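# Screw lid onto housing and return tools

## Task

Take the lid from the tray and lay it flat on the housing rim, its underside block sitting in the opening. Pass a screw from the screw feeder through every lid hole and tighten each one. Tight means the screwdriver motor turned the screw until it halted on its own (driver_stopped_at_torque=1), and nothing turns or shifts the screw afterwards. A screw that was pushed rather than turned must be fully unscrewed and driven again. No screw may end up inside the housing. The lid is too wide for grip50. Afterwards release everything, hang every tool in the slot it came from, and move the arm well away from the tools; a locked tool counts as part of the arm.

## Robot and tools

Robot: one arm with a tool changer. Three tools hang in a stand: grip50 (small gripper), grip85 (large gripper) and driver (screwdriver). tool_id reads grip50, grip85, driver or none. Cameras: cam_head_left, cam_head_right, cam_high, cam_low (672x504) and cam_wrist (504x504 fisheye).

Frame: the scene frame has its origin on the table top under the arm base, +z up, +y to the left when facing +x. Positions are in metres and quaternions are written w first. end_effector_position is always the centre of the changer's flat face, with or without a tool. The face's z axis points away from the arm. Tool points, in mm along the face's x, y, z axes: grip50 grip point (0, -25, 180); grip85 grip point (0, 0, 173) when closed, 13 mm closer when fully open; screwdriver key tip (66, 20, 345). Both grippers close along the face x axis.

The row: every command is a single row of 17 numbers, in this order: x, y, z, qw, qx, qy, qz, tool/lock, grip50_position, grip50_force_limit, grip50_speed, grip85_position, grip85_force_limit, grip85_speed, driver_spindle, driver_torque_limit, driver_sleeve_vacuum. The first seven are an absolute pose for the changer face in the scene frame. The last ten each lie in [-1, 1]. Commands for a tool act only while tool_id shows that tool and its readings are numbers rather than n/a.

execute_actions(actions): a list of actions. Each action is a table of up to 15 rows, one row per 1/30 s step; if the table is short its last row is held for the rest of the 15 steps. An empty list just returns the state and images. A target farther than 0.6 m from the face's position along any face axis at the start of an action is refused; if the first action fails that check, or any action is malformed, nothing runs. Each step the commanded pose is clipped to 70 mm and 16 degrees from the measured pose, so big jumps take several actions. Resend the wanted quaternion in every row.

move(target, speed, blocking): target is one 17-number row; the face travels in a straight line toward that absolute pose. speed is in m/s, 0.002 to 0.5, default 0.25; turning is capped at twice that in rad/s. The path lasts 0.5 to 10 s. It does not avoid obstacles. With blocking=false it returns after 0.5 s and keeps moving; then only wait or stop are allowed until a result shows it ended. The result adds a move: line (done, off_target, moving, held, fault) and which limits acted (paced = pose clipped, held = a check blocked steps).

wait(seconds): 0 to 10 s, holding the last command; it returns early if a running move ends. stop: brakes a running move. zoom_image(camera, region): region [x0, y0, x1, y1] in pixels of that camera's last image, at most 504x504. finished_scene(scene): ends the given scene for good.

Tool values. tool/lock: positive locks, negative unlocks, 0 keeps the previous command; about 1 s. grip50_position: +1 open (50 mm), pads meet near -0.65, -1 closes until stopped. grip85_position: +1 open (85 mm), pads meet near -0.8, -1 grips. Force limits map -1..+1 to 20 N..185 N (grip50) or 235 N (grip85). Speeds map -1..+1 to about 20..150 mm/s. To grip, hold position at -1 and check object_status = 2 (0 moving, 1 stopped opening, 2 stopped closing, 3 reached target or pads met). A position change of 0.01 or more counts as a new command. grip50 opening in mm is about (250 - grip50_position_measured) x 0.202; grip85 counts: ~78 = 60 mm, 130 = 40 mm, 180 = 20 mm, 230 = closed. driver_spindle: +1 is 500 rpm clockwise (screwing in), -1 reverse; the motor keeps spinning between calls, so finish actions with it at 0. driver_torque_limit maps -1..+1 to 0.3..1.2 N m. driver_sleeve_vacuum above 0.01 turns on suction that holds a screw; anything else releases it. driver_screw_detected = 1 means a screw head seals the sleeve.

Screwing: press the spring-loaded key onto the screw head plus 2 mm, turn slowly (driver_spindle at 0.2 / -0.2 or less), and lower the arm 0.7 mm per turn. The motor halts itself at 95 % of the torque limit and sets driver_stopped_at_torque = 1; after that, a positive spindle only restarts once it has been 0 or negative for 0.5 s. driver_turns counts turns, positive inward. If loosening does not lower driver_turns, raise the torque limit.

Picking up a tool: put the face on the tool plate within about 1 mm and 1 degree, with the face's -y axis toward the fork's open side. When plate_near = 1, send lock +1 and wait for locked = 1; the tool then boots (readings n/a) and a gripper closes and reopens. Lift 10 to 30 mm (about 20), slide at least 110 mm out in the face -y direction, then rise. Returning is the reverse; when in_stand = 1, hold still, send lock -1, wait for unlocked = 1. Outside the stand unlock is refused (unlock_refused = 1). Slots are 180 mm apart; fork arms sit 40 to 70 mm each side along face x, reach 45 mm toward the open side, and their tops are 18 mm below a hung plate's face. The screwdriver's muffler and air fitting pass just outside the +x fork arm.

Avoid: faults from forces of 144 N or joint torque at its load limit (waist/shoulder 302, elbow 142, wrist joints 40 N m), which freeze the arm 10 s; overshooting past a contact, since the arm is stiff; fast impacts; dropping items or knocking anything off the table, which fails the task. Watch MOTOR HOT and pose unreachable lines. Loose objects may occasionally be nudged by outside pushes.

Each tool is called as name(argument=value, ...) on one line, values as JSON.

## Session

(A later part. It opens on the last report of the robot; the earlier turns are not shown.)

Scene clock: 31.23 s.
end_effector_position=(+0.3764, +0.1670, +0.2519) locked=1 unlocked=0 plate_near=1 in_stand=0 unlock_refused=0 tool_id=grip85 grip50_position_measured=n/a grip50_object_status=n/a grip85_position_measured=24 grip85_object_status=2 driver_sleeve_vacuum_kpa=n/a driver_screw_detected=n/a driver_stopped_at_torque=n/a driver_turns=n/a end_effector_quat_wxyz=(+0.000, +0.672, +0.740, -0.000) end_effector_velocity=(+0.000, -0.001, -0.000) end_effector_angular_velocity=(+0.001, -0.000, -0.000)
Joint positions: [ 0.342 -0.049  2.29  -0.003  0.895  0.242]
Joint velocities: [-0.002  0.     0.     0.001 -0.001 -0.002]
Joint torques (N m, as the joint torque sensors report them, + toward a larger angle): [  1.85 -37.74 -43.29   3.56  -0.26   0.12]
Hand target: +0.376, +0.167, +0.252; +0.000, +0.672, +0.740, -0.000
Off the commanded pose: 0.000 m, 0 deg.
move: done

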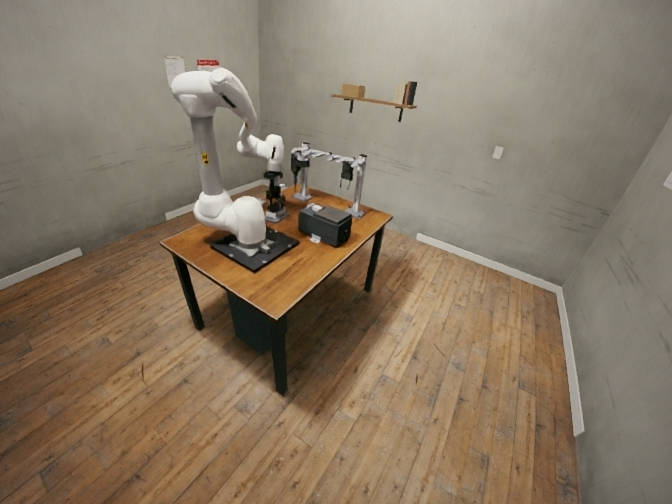

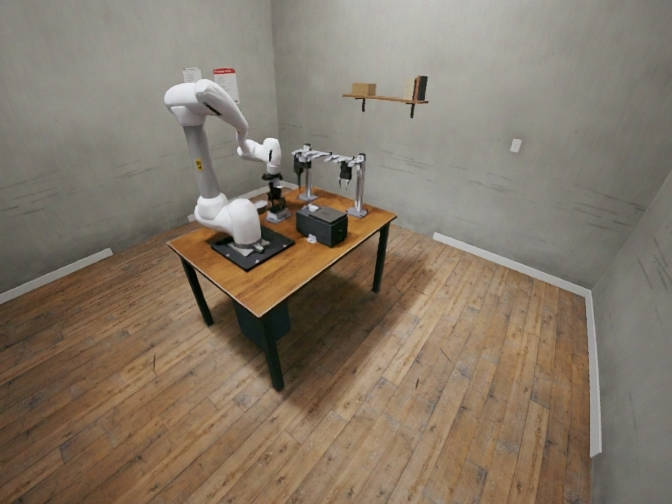

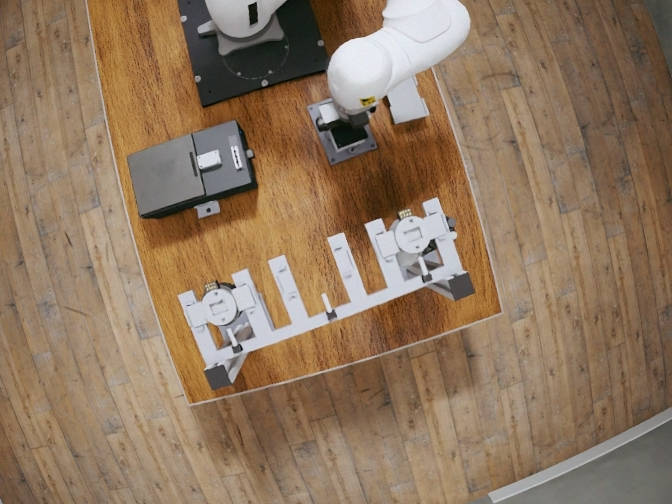

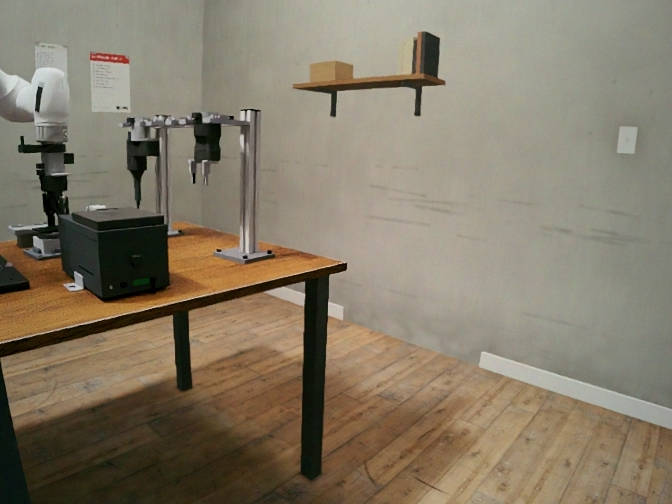

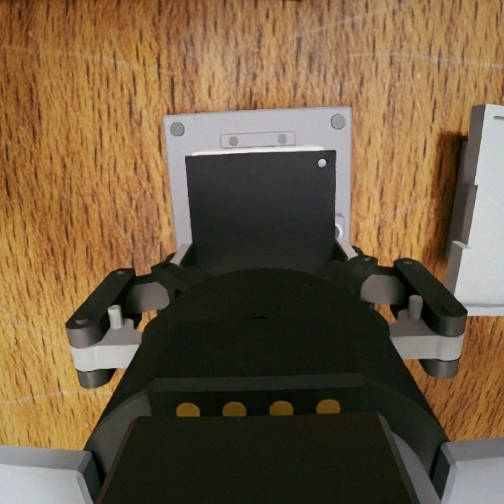

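move(target=[0.3762,0.1665,0.242,0,0.6691,0.7431,0,0,0,0,0,-1,-0.5,-1,0,0,0], speed=0.03)

zoom_image(camera="cam_wrist", region=[170, 120, 350, 200])

zoom_image(camera="cam_low", region=[15, 200, 75, 260])

zoom_image(camera="cam_high", region=[300, 90, 390, 180])

Scene clock: 32.27 s.
end_effector_position=(+0.3762, +0.1665, +0.2420) locked=1 unlocked=0 plate_near=1 in_stand=0 unlock_refused=0 tool_id=grip85 grip50_position_measured=n/a grip50_object_status=n/a grip85_position_measured=24 grip85_object_status=2 driver_sleeve_vacuum_kpa=n/a driver_screw_detected=n/a driver_stopped_at_torque=n/a driver_turns=n/a end_effector_quat_wxyz=(+0.000, +0.669, +0.743, +0.000) end_effector_velocity=(-0.000, -0.000, -0.001) end_effector_angular_velocity=(-0.001, +0.000, +0.002)
Joint positions: [ 0.341 -0.036  2.3   -0.003  0.871  0.232]
Joint velocities: [ 0.     0.001  0.    -0.001 -0.001 -0.001]
Joint torques (N m, as the joint torque sensors report them, + toward a larger angle): [ -1.   -37.66 -42.19   3.45  -0.23   0.16]
Hand target: +0.376, +0.167, +0.242; -0.000, +0.669, +0.743, +0.000
Off the commanded pose: 0.000 m, 0 deg.
move: done

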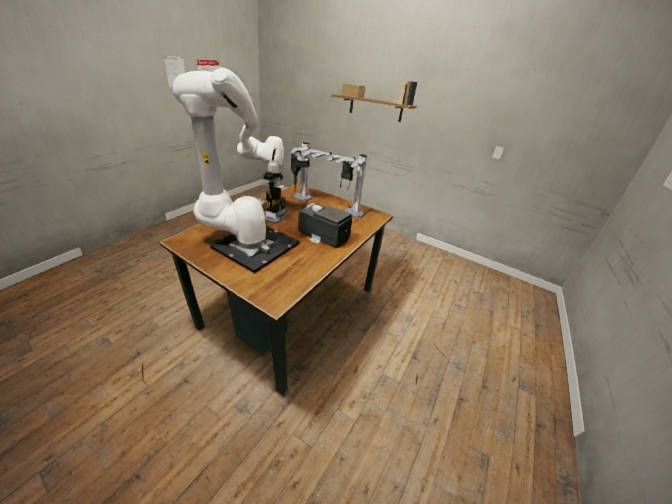

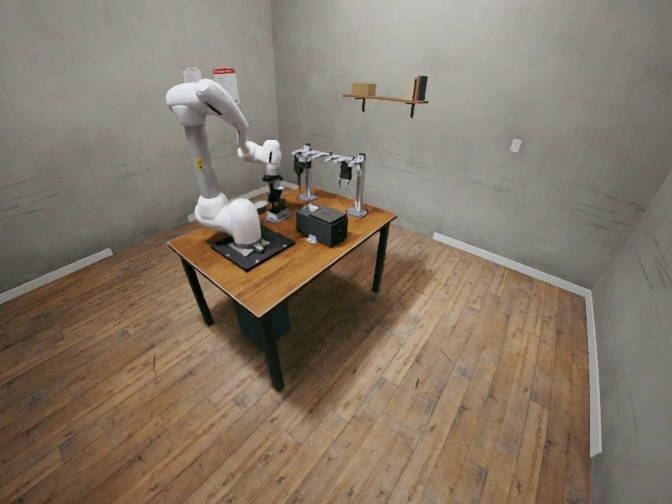

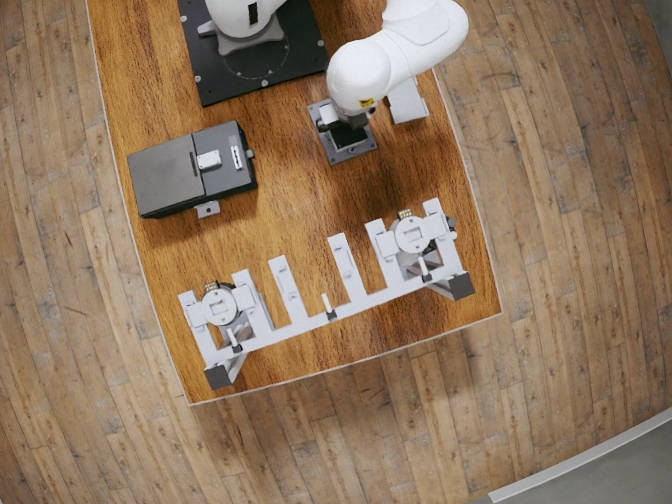

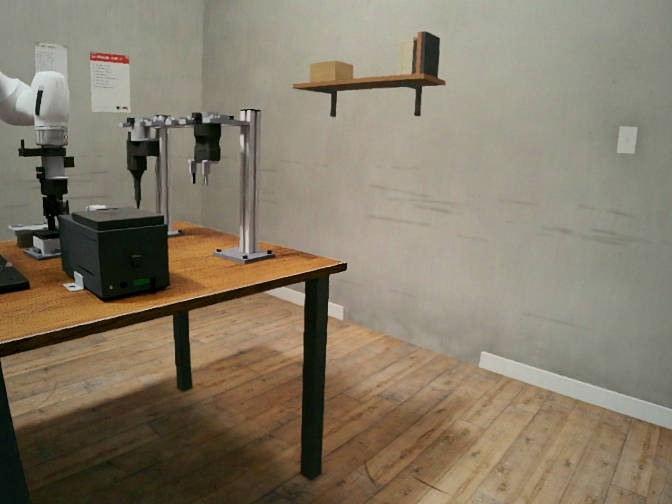

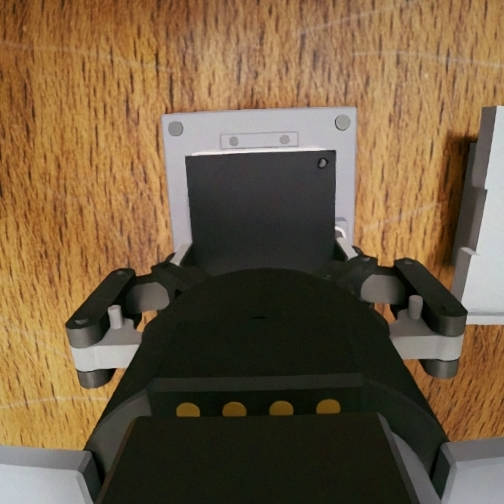

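Region (170, 120, 350, 200) of cam_wrist's 504x504 image, scaled by 2.800, with more detail than that image has.

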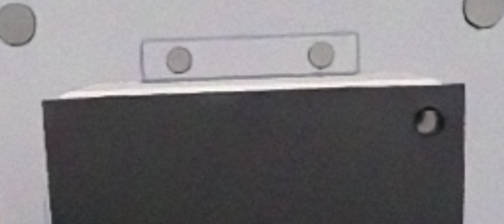

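Region (15, 200, 75, 260) of cam_low's 672x504 image, scaled by 8.400, with more detail than that image has.

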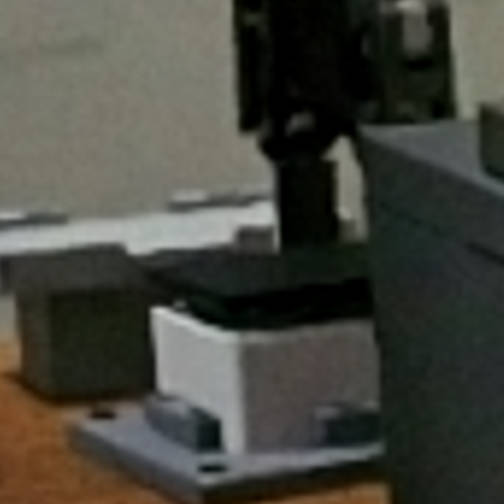

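Region (300, 90, 390, 180) of cam_high's 672x504 image, scaled by 5.600, with more detail than that image has.

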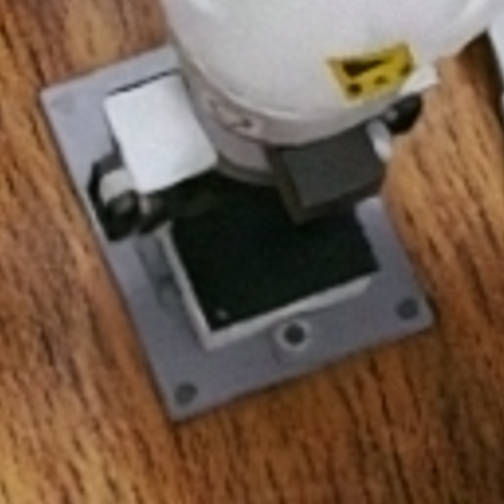

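zoom_image(camera="cam_wrist", region=[300, 138, 345, 178])

zoom_image(camera="cam_wrist", region=[178, 138, 223, 178])

Region (300, 138, 345, 178) of cam_wrist's 504x504 image, scaled by 11.200, with more detail than that image has.

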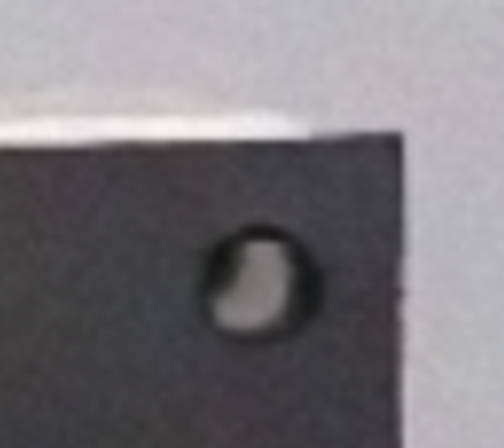

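Region (178, 138, 223, 178) of cam_wrist's 504x504 image, scaled by 11.200, with more detail than that image has.

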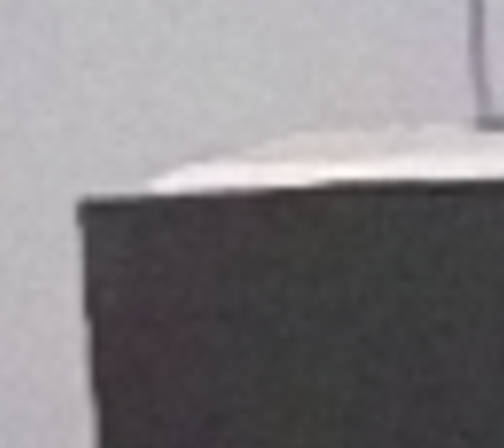

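move(target=[0.3757,0.1657,0.239,0,0.6691,0.7431,0,0,0,0,0,-1,-0.5,-1,0,0,0], speed=0.02)

zoom_image(camera="cam_wrist", region=[300, 138, 345, 178])

zoom_image(camera="cam_wrist", region=[178, 138, 223, 178])

zoom_image(camera="cam_low", region=[25, 220, 65, 260])

Scene clock: 33.53 s.
end_effector_position=(+0.3757, +0.1657, +0.2390) locked=1 unlocked=0 plate_near=1 in_stand=0 unlock_refused=0 tool_id=grip85 grip50_position_measured=n/a grip50_object_status=n/a grip85_position_measured=24 grip85_object_status=2 driver_sleeve_vacuum_kpa=n/a driver_screw_detected=n/a driver_stopped_at_torque=n/a driver_turns=n/a end_effector_quat_wxyz=(-0.000, +0.669, +0.743, +0.000) end_effector_velocity=(+0.000, -0.000, -0.000) end_effector_angular_velocity=(+0.001, -0.000, -0.001)
Joint positions: [ 0.339 -0.033  2.305 -0.003  0.864  0.23 ]
Joint velocities: [-0.001  0.     0.     0.001 -0.001  0.   ]
Joint torques (N m, as the joint torque sensors report them, + toward a larger angle): [ -1.27 -37.91 -42.26   3.36  -0.28   0.12]
Hand target: +0.376, +0.166, +0.239; -0.000, +0.669, +0.743, -0.000
Off the commanded pose: 0.000 m, 0 deg.
move: done

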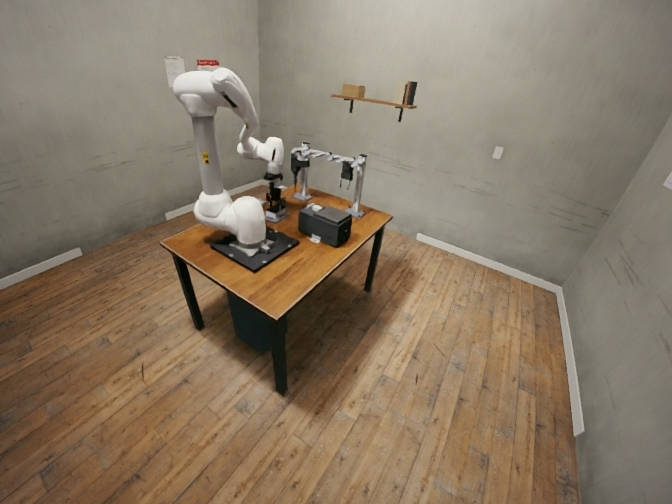

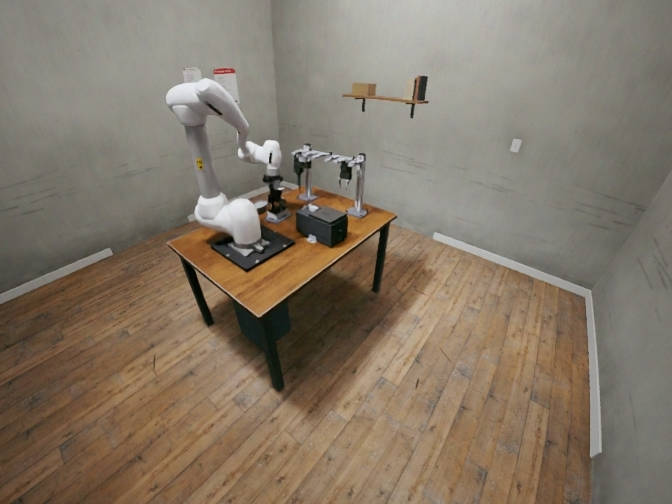

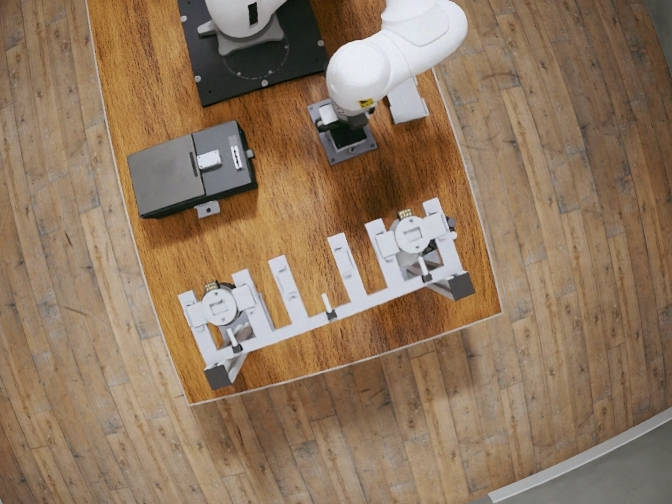

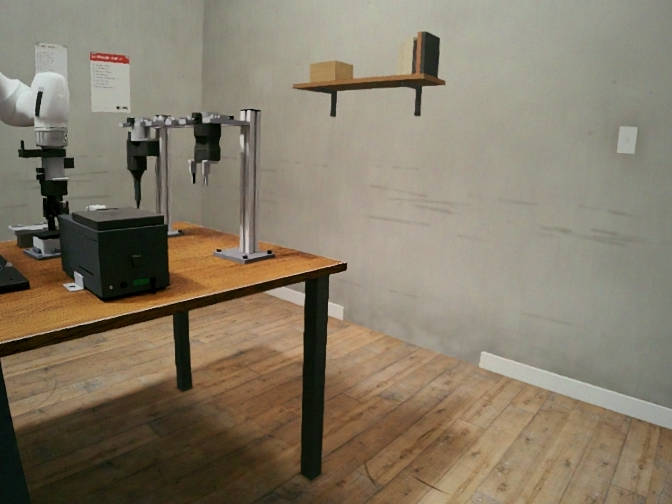

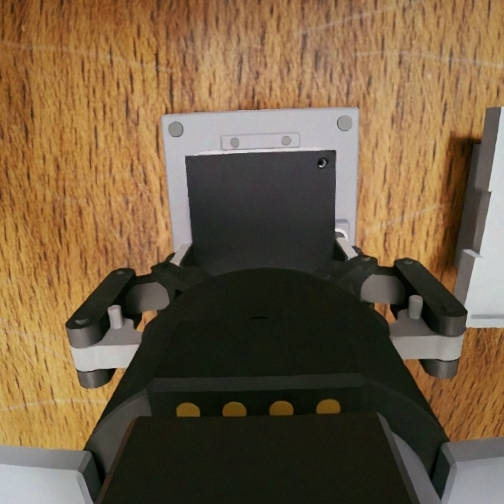

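Region (300, 138, 345, 178) of cam_wrist's 504x504 image, scaled by 11.200, with more detail than that image has.

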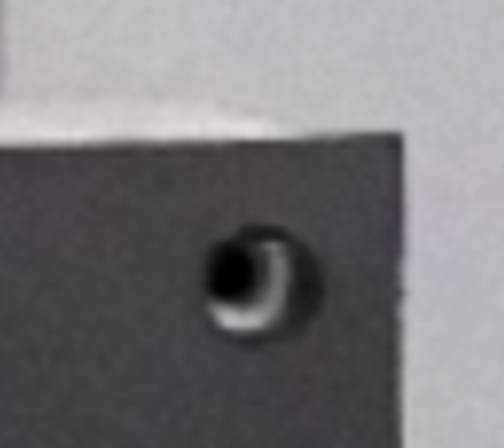

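Region (178, 138, 223, 178) of cam_wrist's 504x504 image, scaled by 11.200, with more detail than that image has.

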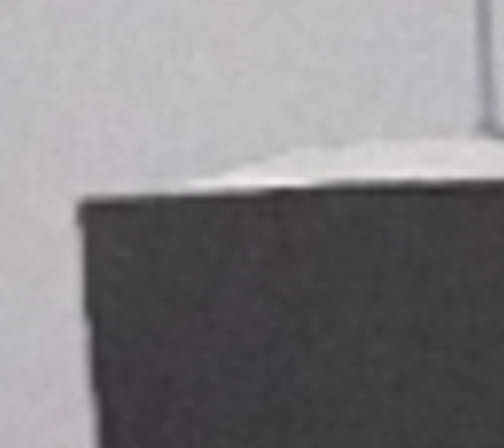

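Region (25, 220, 65, 260) of cam_low's 672x504 image, scaled by 12.600, with more detail than that image has.

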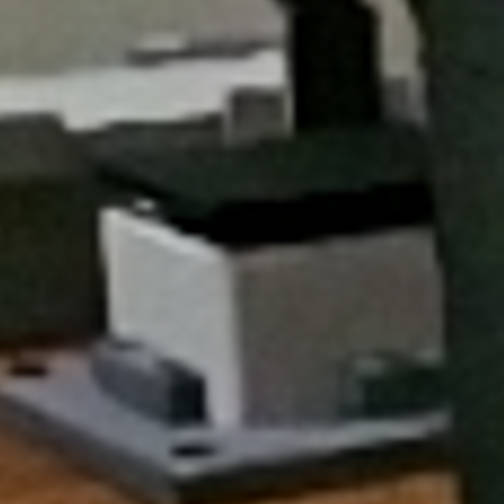

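move(target=[0.3756,0.1655,0.2365,0,0.6704,0.7420,0,0,0,0,0,-1,-0.5,-1,0,0,0], speed=0.01)

zoom_image(camera="cam_wrist", region=[300, 138, 345, 178])

zoom_image(camera="cam_wrist", region=[178, 138, 223, 178])

Scene clock: 34.43 s.
end_effector_position=(+0.3756, +0.1655, +0.2365) locked=1 unlocked=0 plate_near=1 in_stand=0 unlock_refused=0 tool_id=grip85 grip50_position_measured=n/a grip50_object_status=n/a grip85_position_measured=24 grip85_object_status=2 driver_sleeve_vacuum_kpa=n/a driver_screw_detected=n/a driver_stopped_at_torque=n/a driver_turns=n/a end_effector_quat_wxyz=(-0.000, +0.670, +0.742, +0.000) end_effector_velocity=(-0.000, +0.000, -0.000) end_effector_angular_velocity=(+0.000, +0.000, +0.001)
Joint positions: [ 0.339 -0.03   2.307 -0.003  0.858  0.233]
Joint velocities: [ 0.001  0.     0.     0.    -0.    -0.   ]
Joint torques (N m, as the joint torque sensors report them, + toward a larger angle): [ -0.72 -37.11 -42.33   3.22  -0.11  -0.14]
Hand target: +0.376, +0.166, +0.236; -0.000, +0.670, +0.742, +0.000
Off the commanded pose: 0.000 m, 0 deg.
move: done

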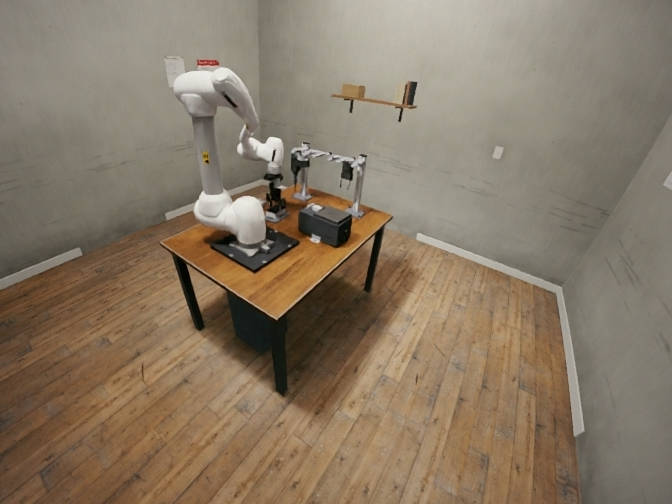

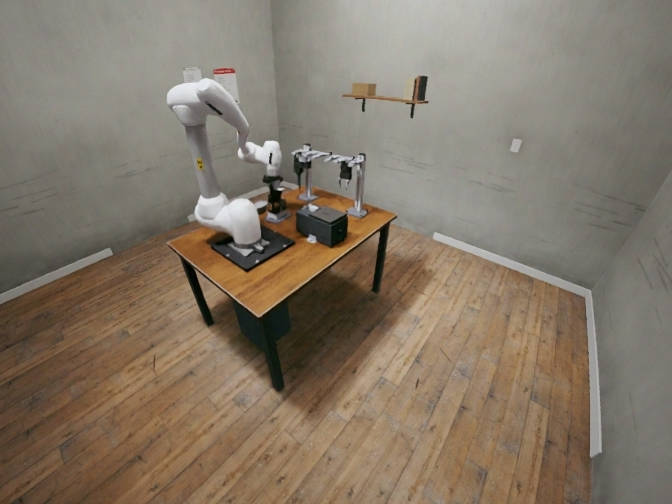

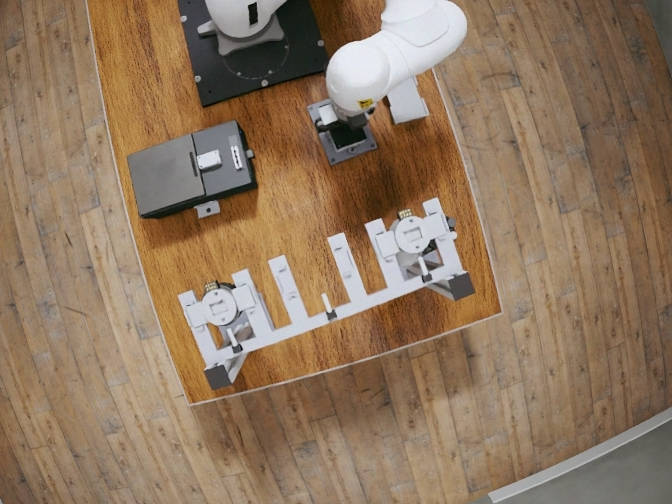

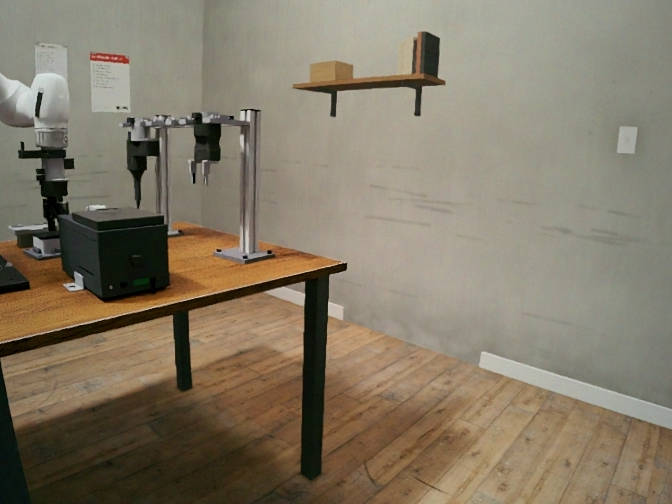

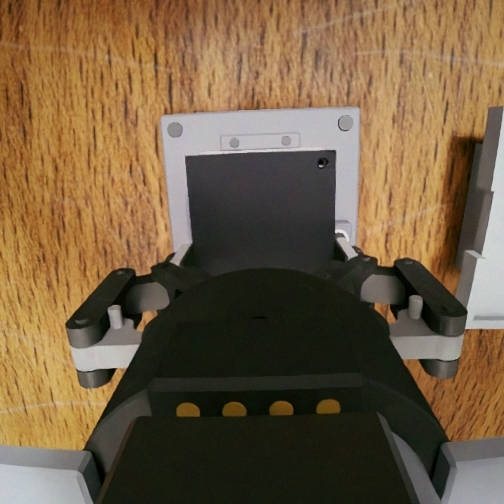

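Region (300, 138, 345, 178) of cam_wrist's 504x504 image, scaled by 11.200, with more detail than that image has.

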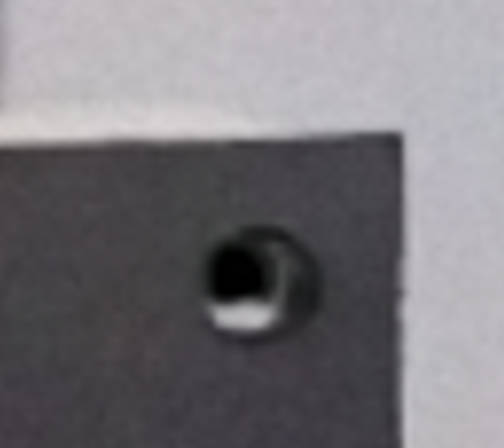

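Region (178, 138, 223, 178) of cam_wrist's 504x504 image, scaled by 11.200, with more detail than that image has.

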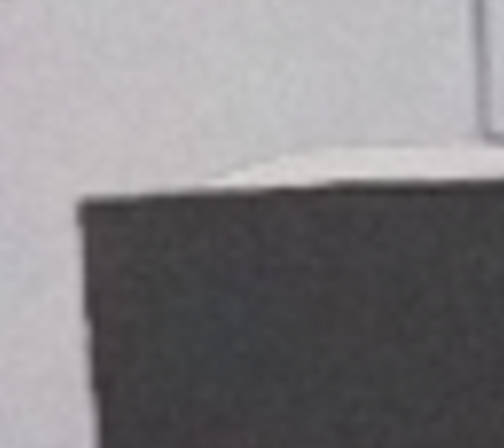

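move(target=[0.3756,0.1655,0.2348,0,0.6704,0.7420,0,0,0,0,0,-1,-0.5,-1,0,0,0], speed=0.005)

zoom_image(camera="cam_low", region=[25, 220, 65, 260])

Scene clock: 35.23 s.
end_effector_position=(+0.3756, +0.1655, +0.2348) locked=1 unlocked=0 plate_near=1 in_stand=0 unlock_refused=0 tool_id=grip85 grip50_position_measured=n/a grip50_object_status=n/a grip85_position_measured=24 grip85_object_status=2 driver_sleeve_vacuum_kpa=n/a driver_screw_detected=n/a driver_stopped_at_torque=n/a driver_turns=n/a end_effector_quat_wxyz=(-0.000, +0.670, +0.742, +0.000) end_effector_velocity=(+0.000, -0.000, -0.000) end_effector_angular_velocity=(-0.000, -0.000, -0.000)
Joint positions: [ 0.339 -0.028  2.309 -0.003  0.854  0.233]
Joint velocities: [-0.  0.  0. -0. -0.  0.]
Joint torques (N m, as the joint torque sensors report them, + toward a larger angle): [  0.39 -37.62 -42.51   3.29  -0.2    0.22]
Hand target: +0.376, +0.166, +0.235; -0.000, +0.670, +0.742, +0.000
Off the commanded pose: 0.000 m, 0 deg.
move: done

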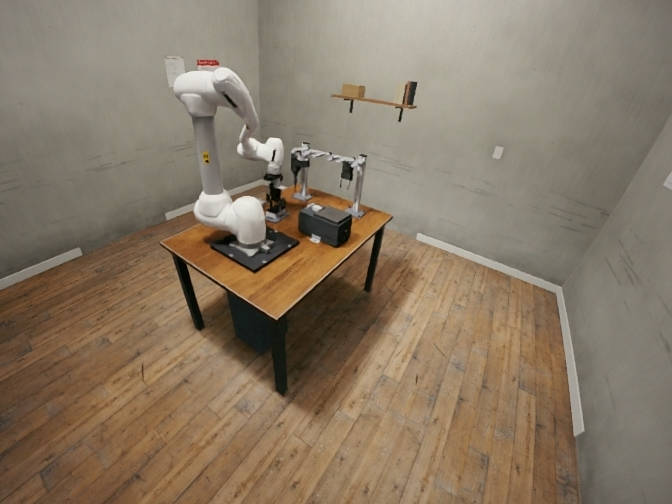

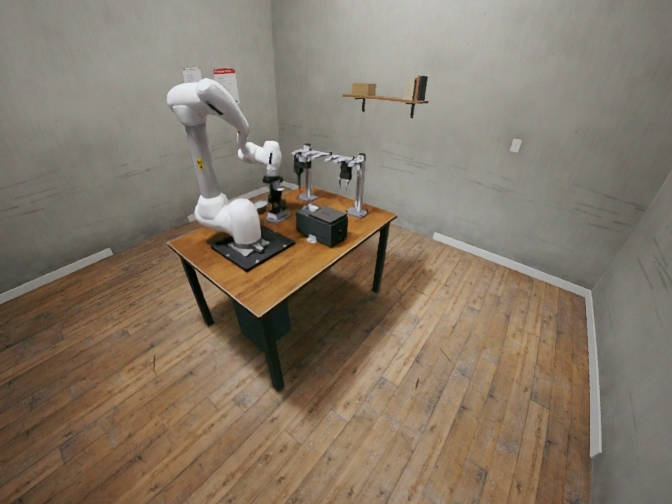

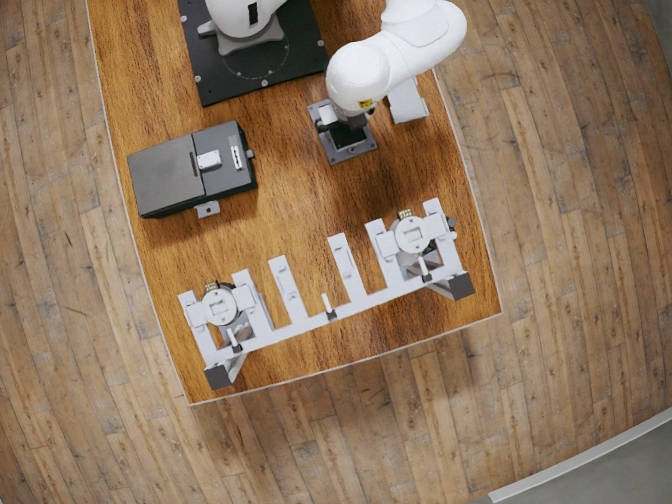

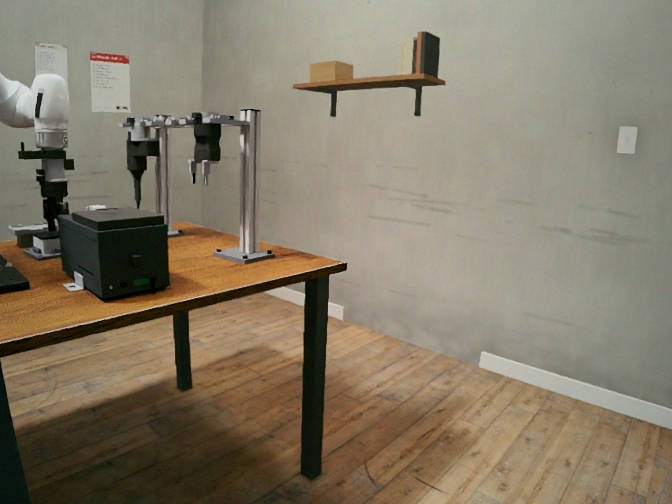

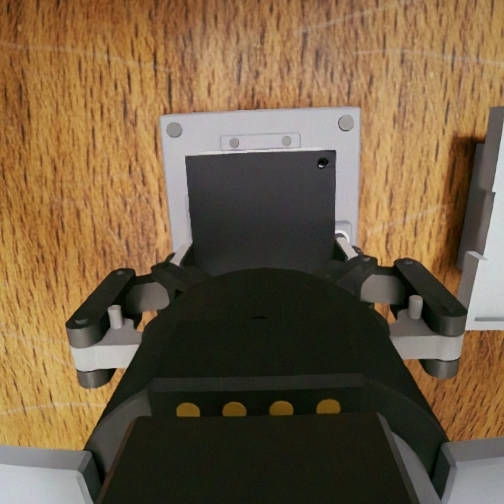

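Region (25, 220, 65, 260) of cam_low's 672x504 image, scaled by 12.600, with more detail than that image has.

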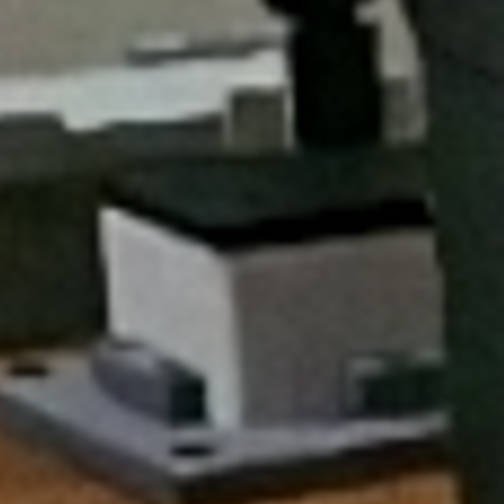

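execute_actions(actions=[[[0.3756,0.1655,0.2345,0,0.6704,0.7420,0,0,0,0,0,-1,-0.5,-1,0,0,0],[0.3756,0.1655,0.2342,0,0.6704,0.7420,0,0,0,0,0,-1,-0.5,-1,0,0,0],[0.3756,0.1655,0.2339,0,0.6704,0.7420,0,0,0,0,0,-1,-0.5,-1,0,0,0],[0.3756,0.1655,0.2336,0,0.6704,0.7420,0,0,0,0,0,-1,-0.5,-1,0,0,0]]])

zoom_image(camera="cam_low", region=[25, 220, 65, 260])

zoom_image(camera="cam_wrist", region=[300, 138, 345, 178])

Scene clock: 35.90 s.
end_effector_position=(+0.3756, +0.1655, +0.2336) locked=1 unlocked=0 plate_near=1 in_stand=0 unlock_refused=0 tool_id=grip85 grip50_position_measured=n/a grip50_object_status=n/a grip85_position_measured=24 grip85_object_status=2 driver_sleeve_vacuum_kpa=n/a driver_screw_detected=n/a driver_stopped_at_torque=n/a driver_turns=n/a end_effector_quat_wxyz=(+0.000, +0.670, +0.742, +0.000) end_effector_velocity=(-0.000, +0.000, -0.000) end_effector_angular_velocity=(+0.001, -0.000, -0.000)
Joint positions: [ 0.339 -0.026  2.31  -0.003  0.851  0.233]
Joint velocities: [ 0.     0.     0.     0.001 -0.001 -0.   ]
Joint torques (N m, as the joint torque sensors report them, + toward a larger angle): [  0.13 -32.74 -38.8    3.09  -1.1    0.14]
Hand target: +0.376, +0.166, +0.234; -0.000, +0.670, +0.742, +0.000
Off the commanded pose: 0.000 m, 0 deg.
Step readings (end_effector_position):
0: (+0.3756, +0.1655, +0.2348)
1: (+0.3756, +0.1655, +0.2348)
2: (+0.3756, +0.1655, +0.2347)
4: (+0.3756, +0.1655, +0.2342)
8: (+0.3756, +0.1655, +0.2337)
15: end_effector_position above

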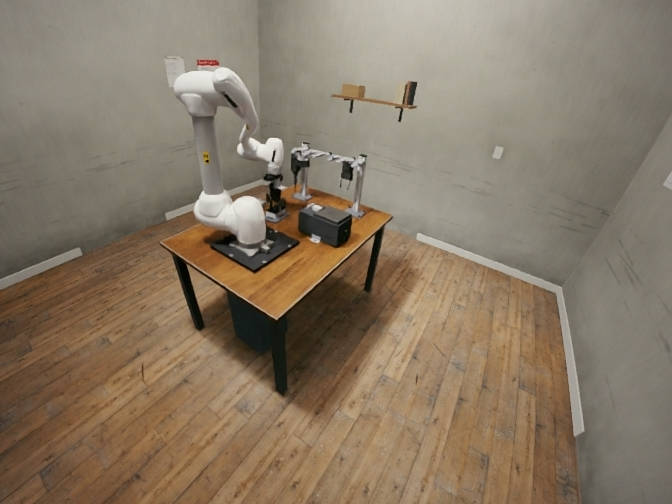

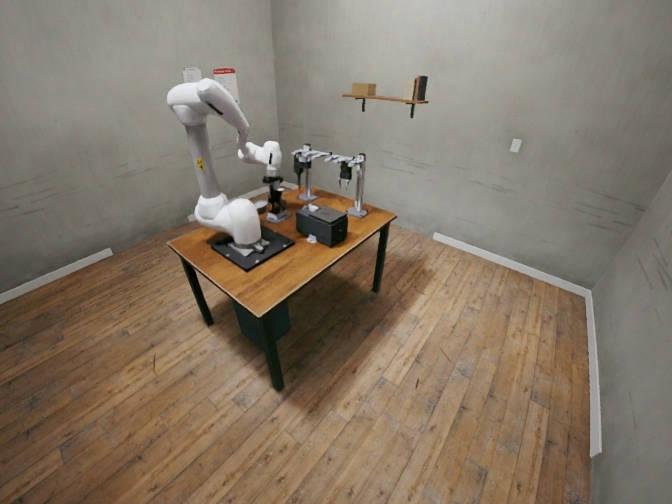

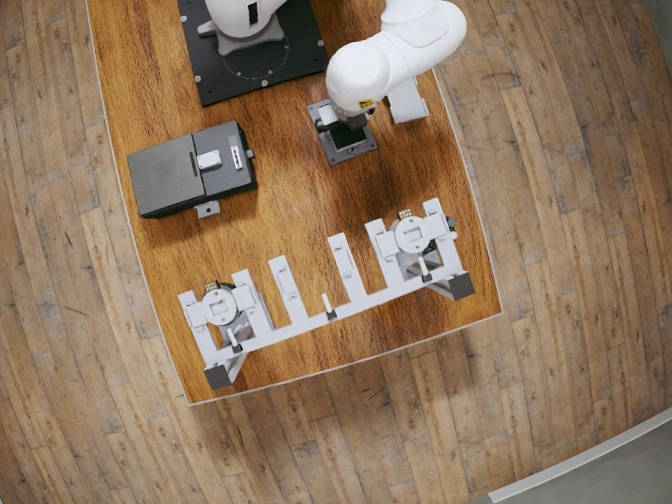

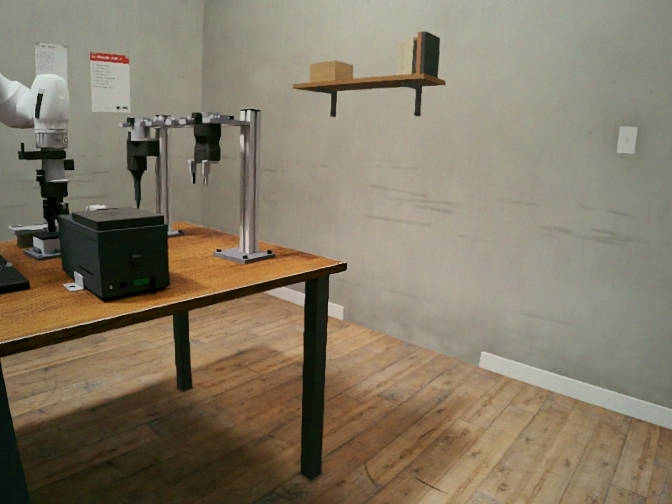

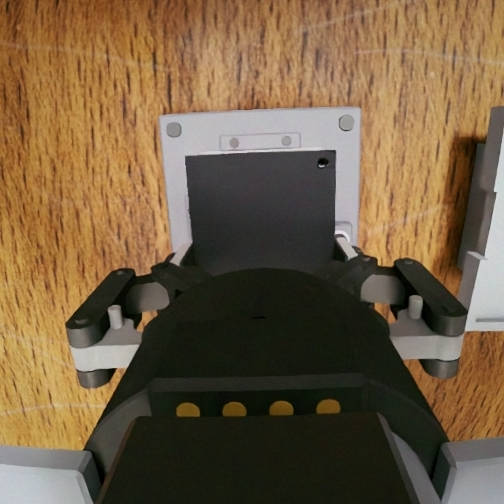

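Region (25, 220, 65, 260) of cam_low's 672x504 image, scaled by 12.600, with more detail than that image has.

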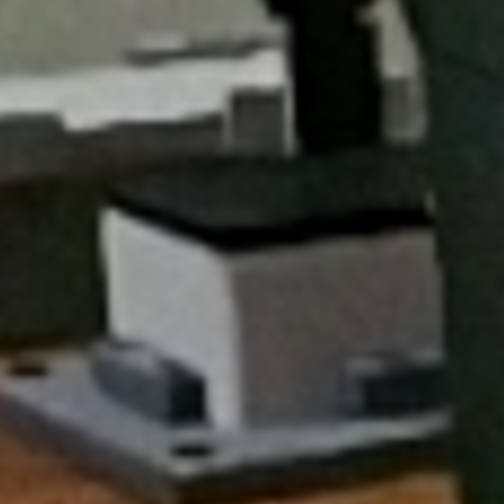

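Region (300, 138, 345, 178) of cam_wrist's 504x504 image, scaled by 11.200, with more detail than that image has.

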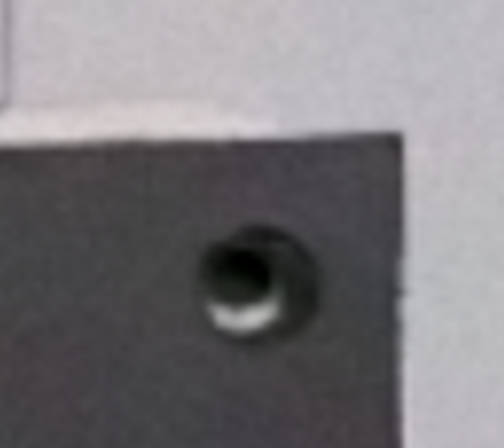

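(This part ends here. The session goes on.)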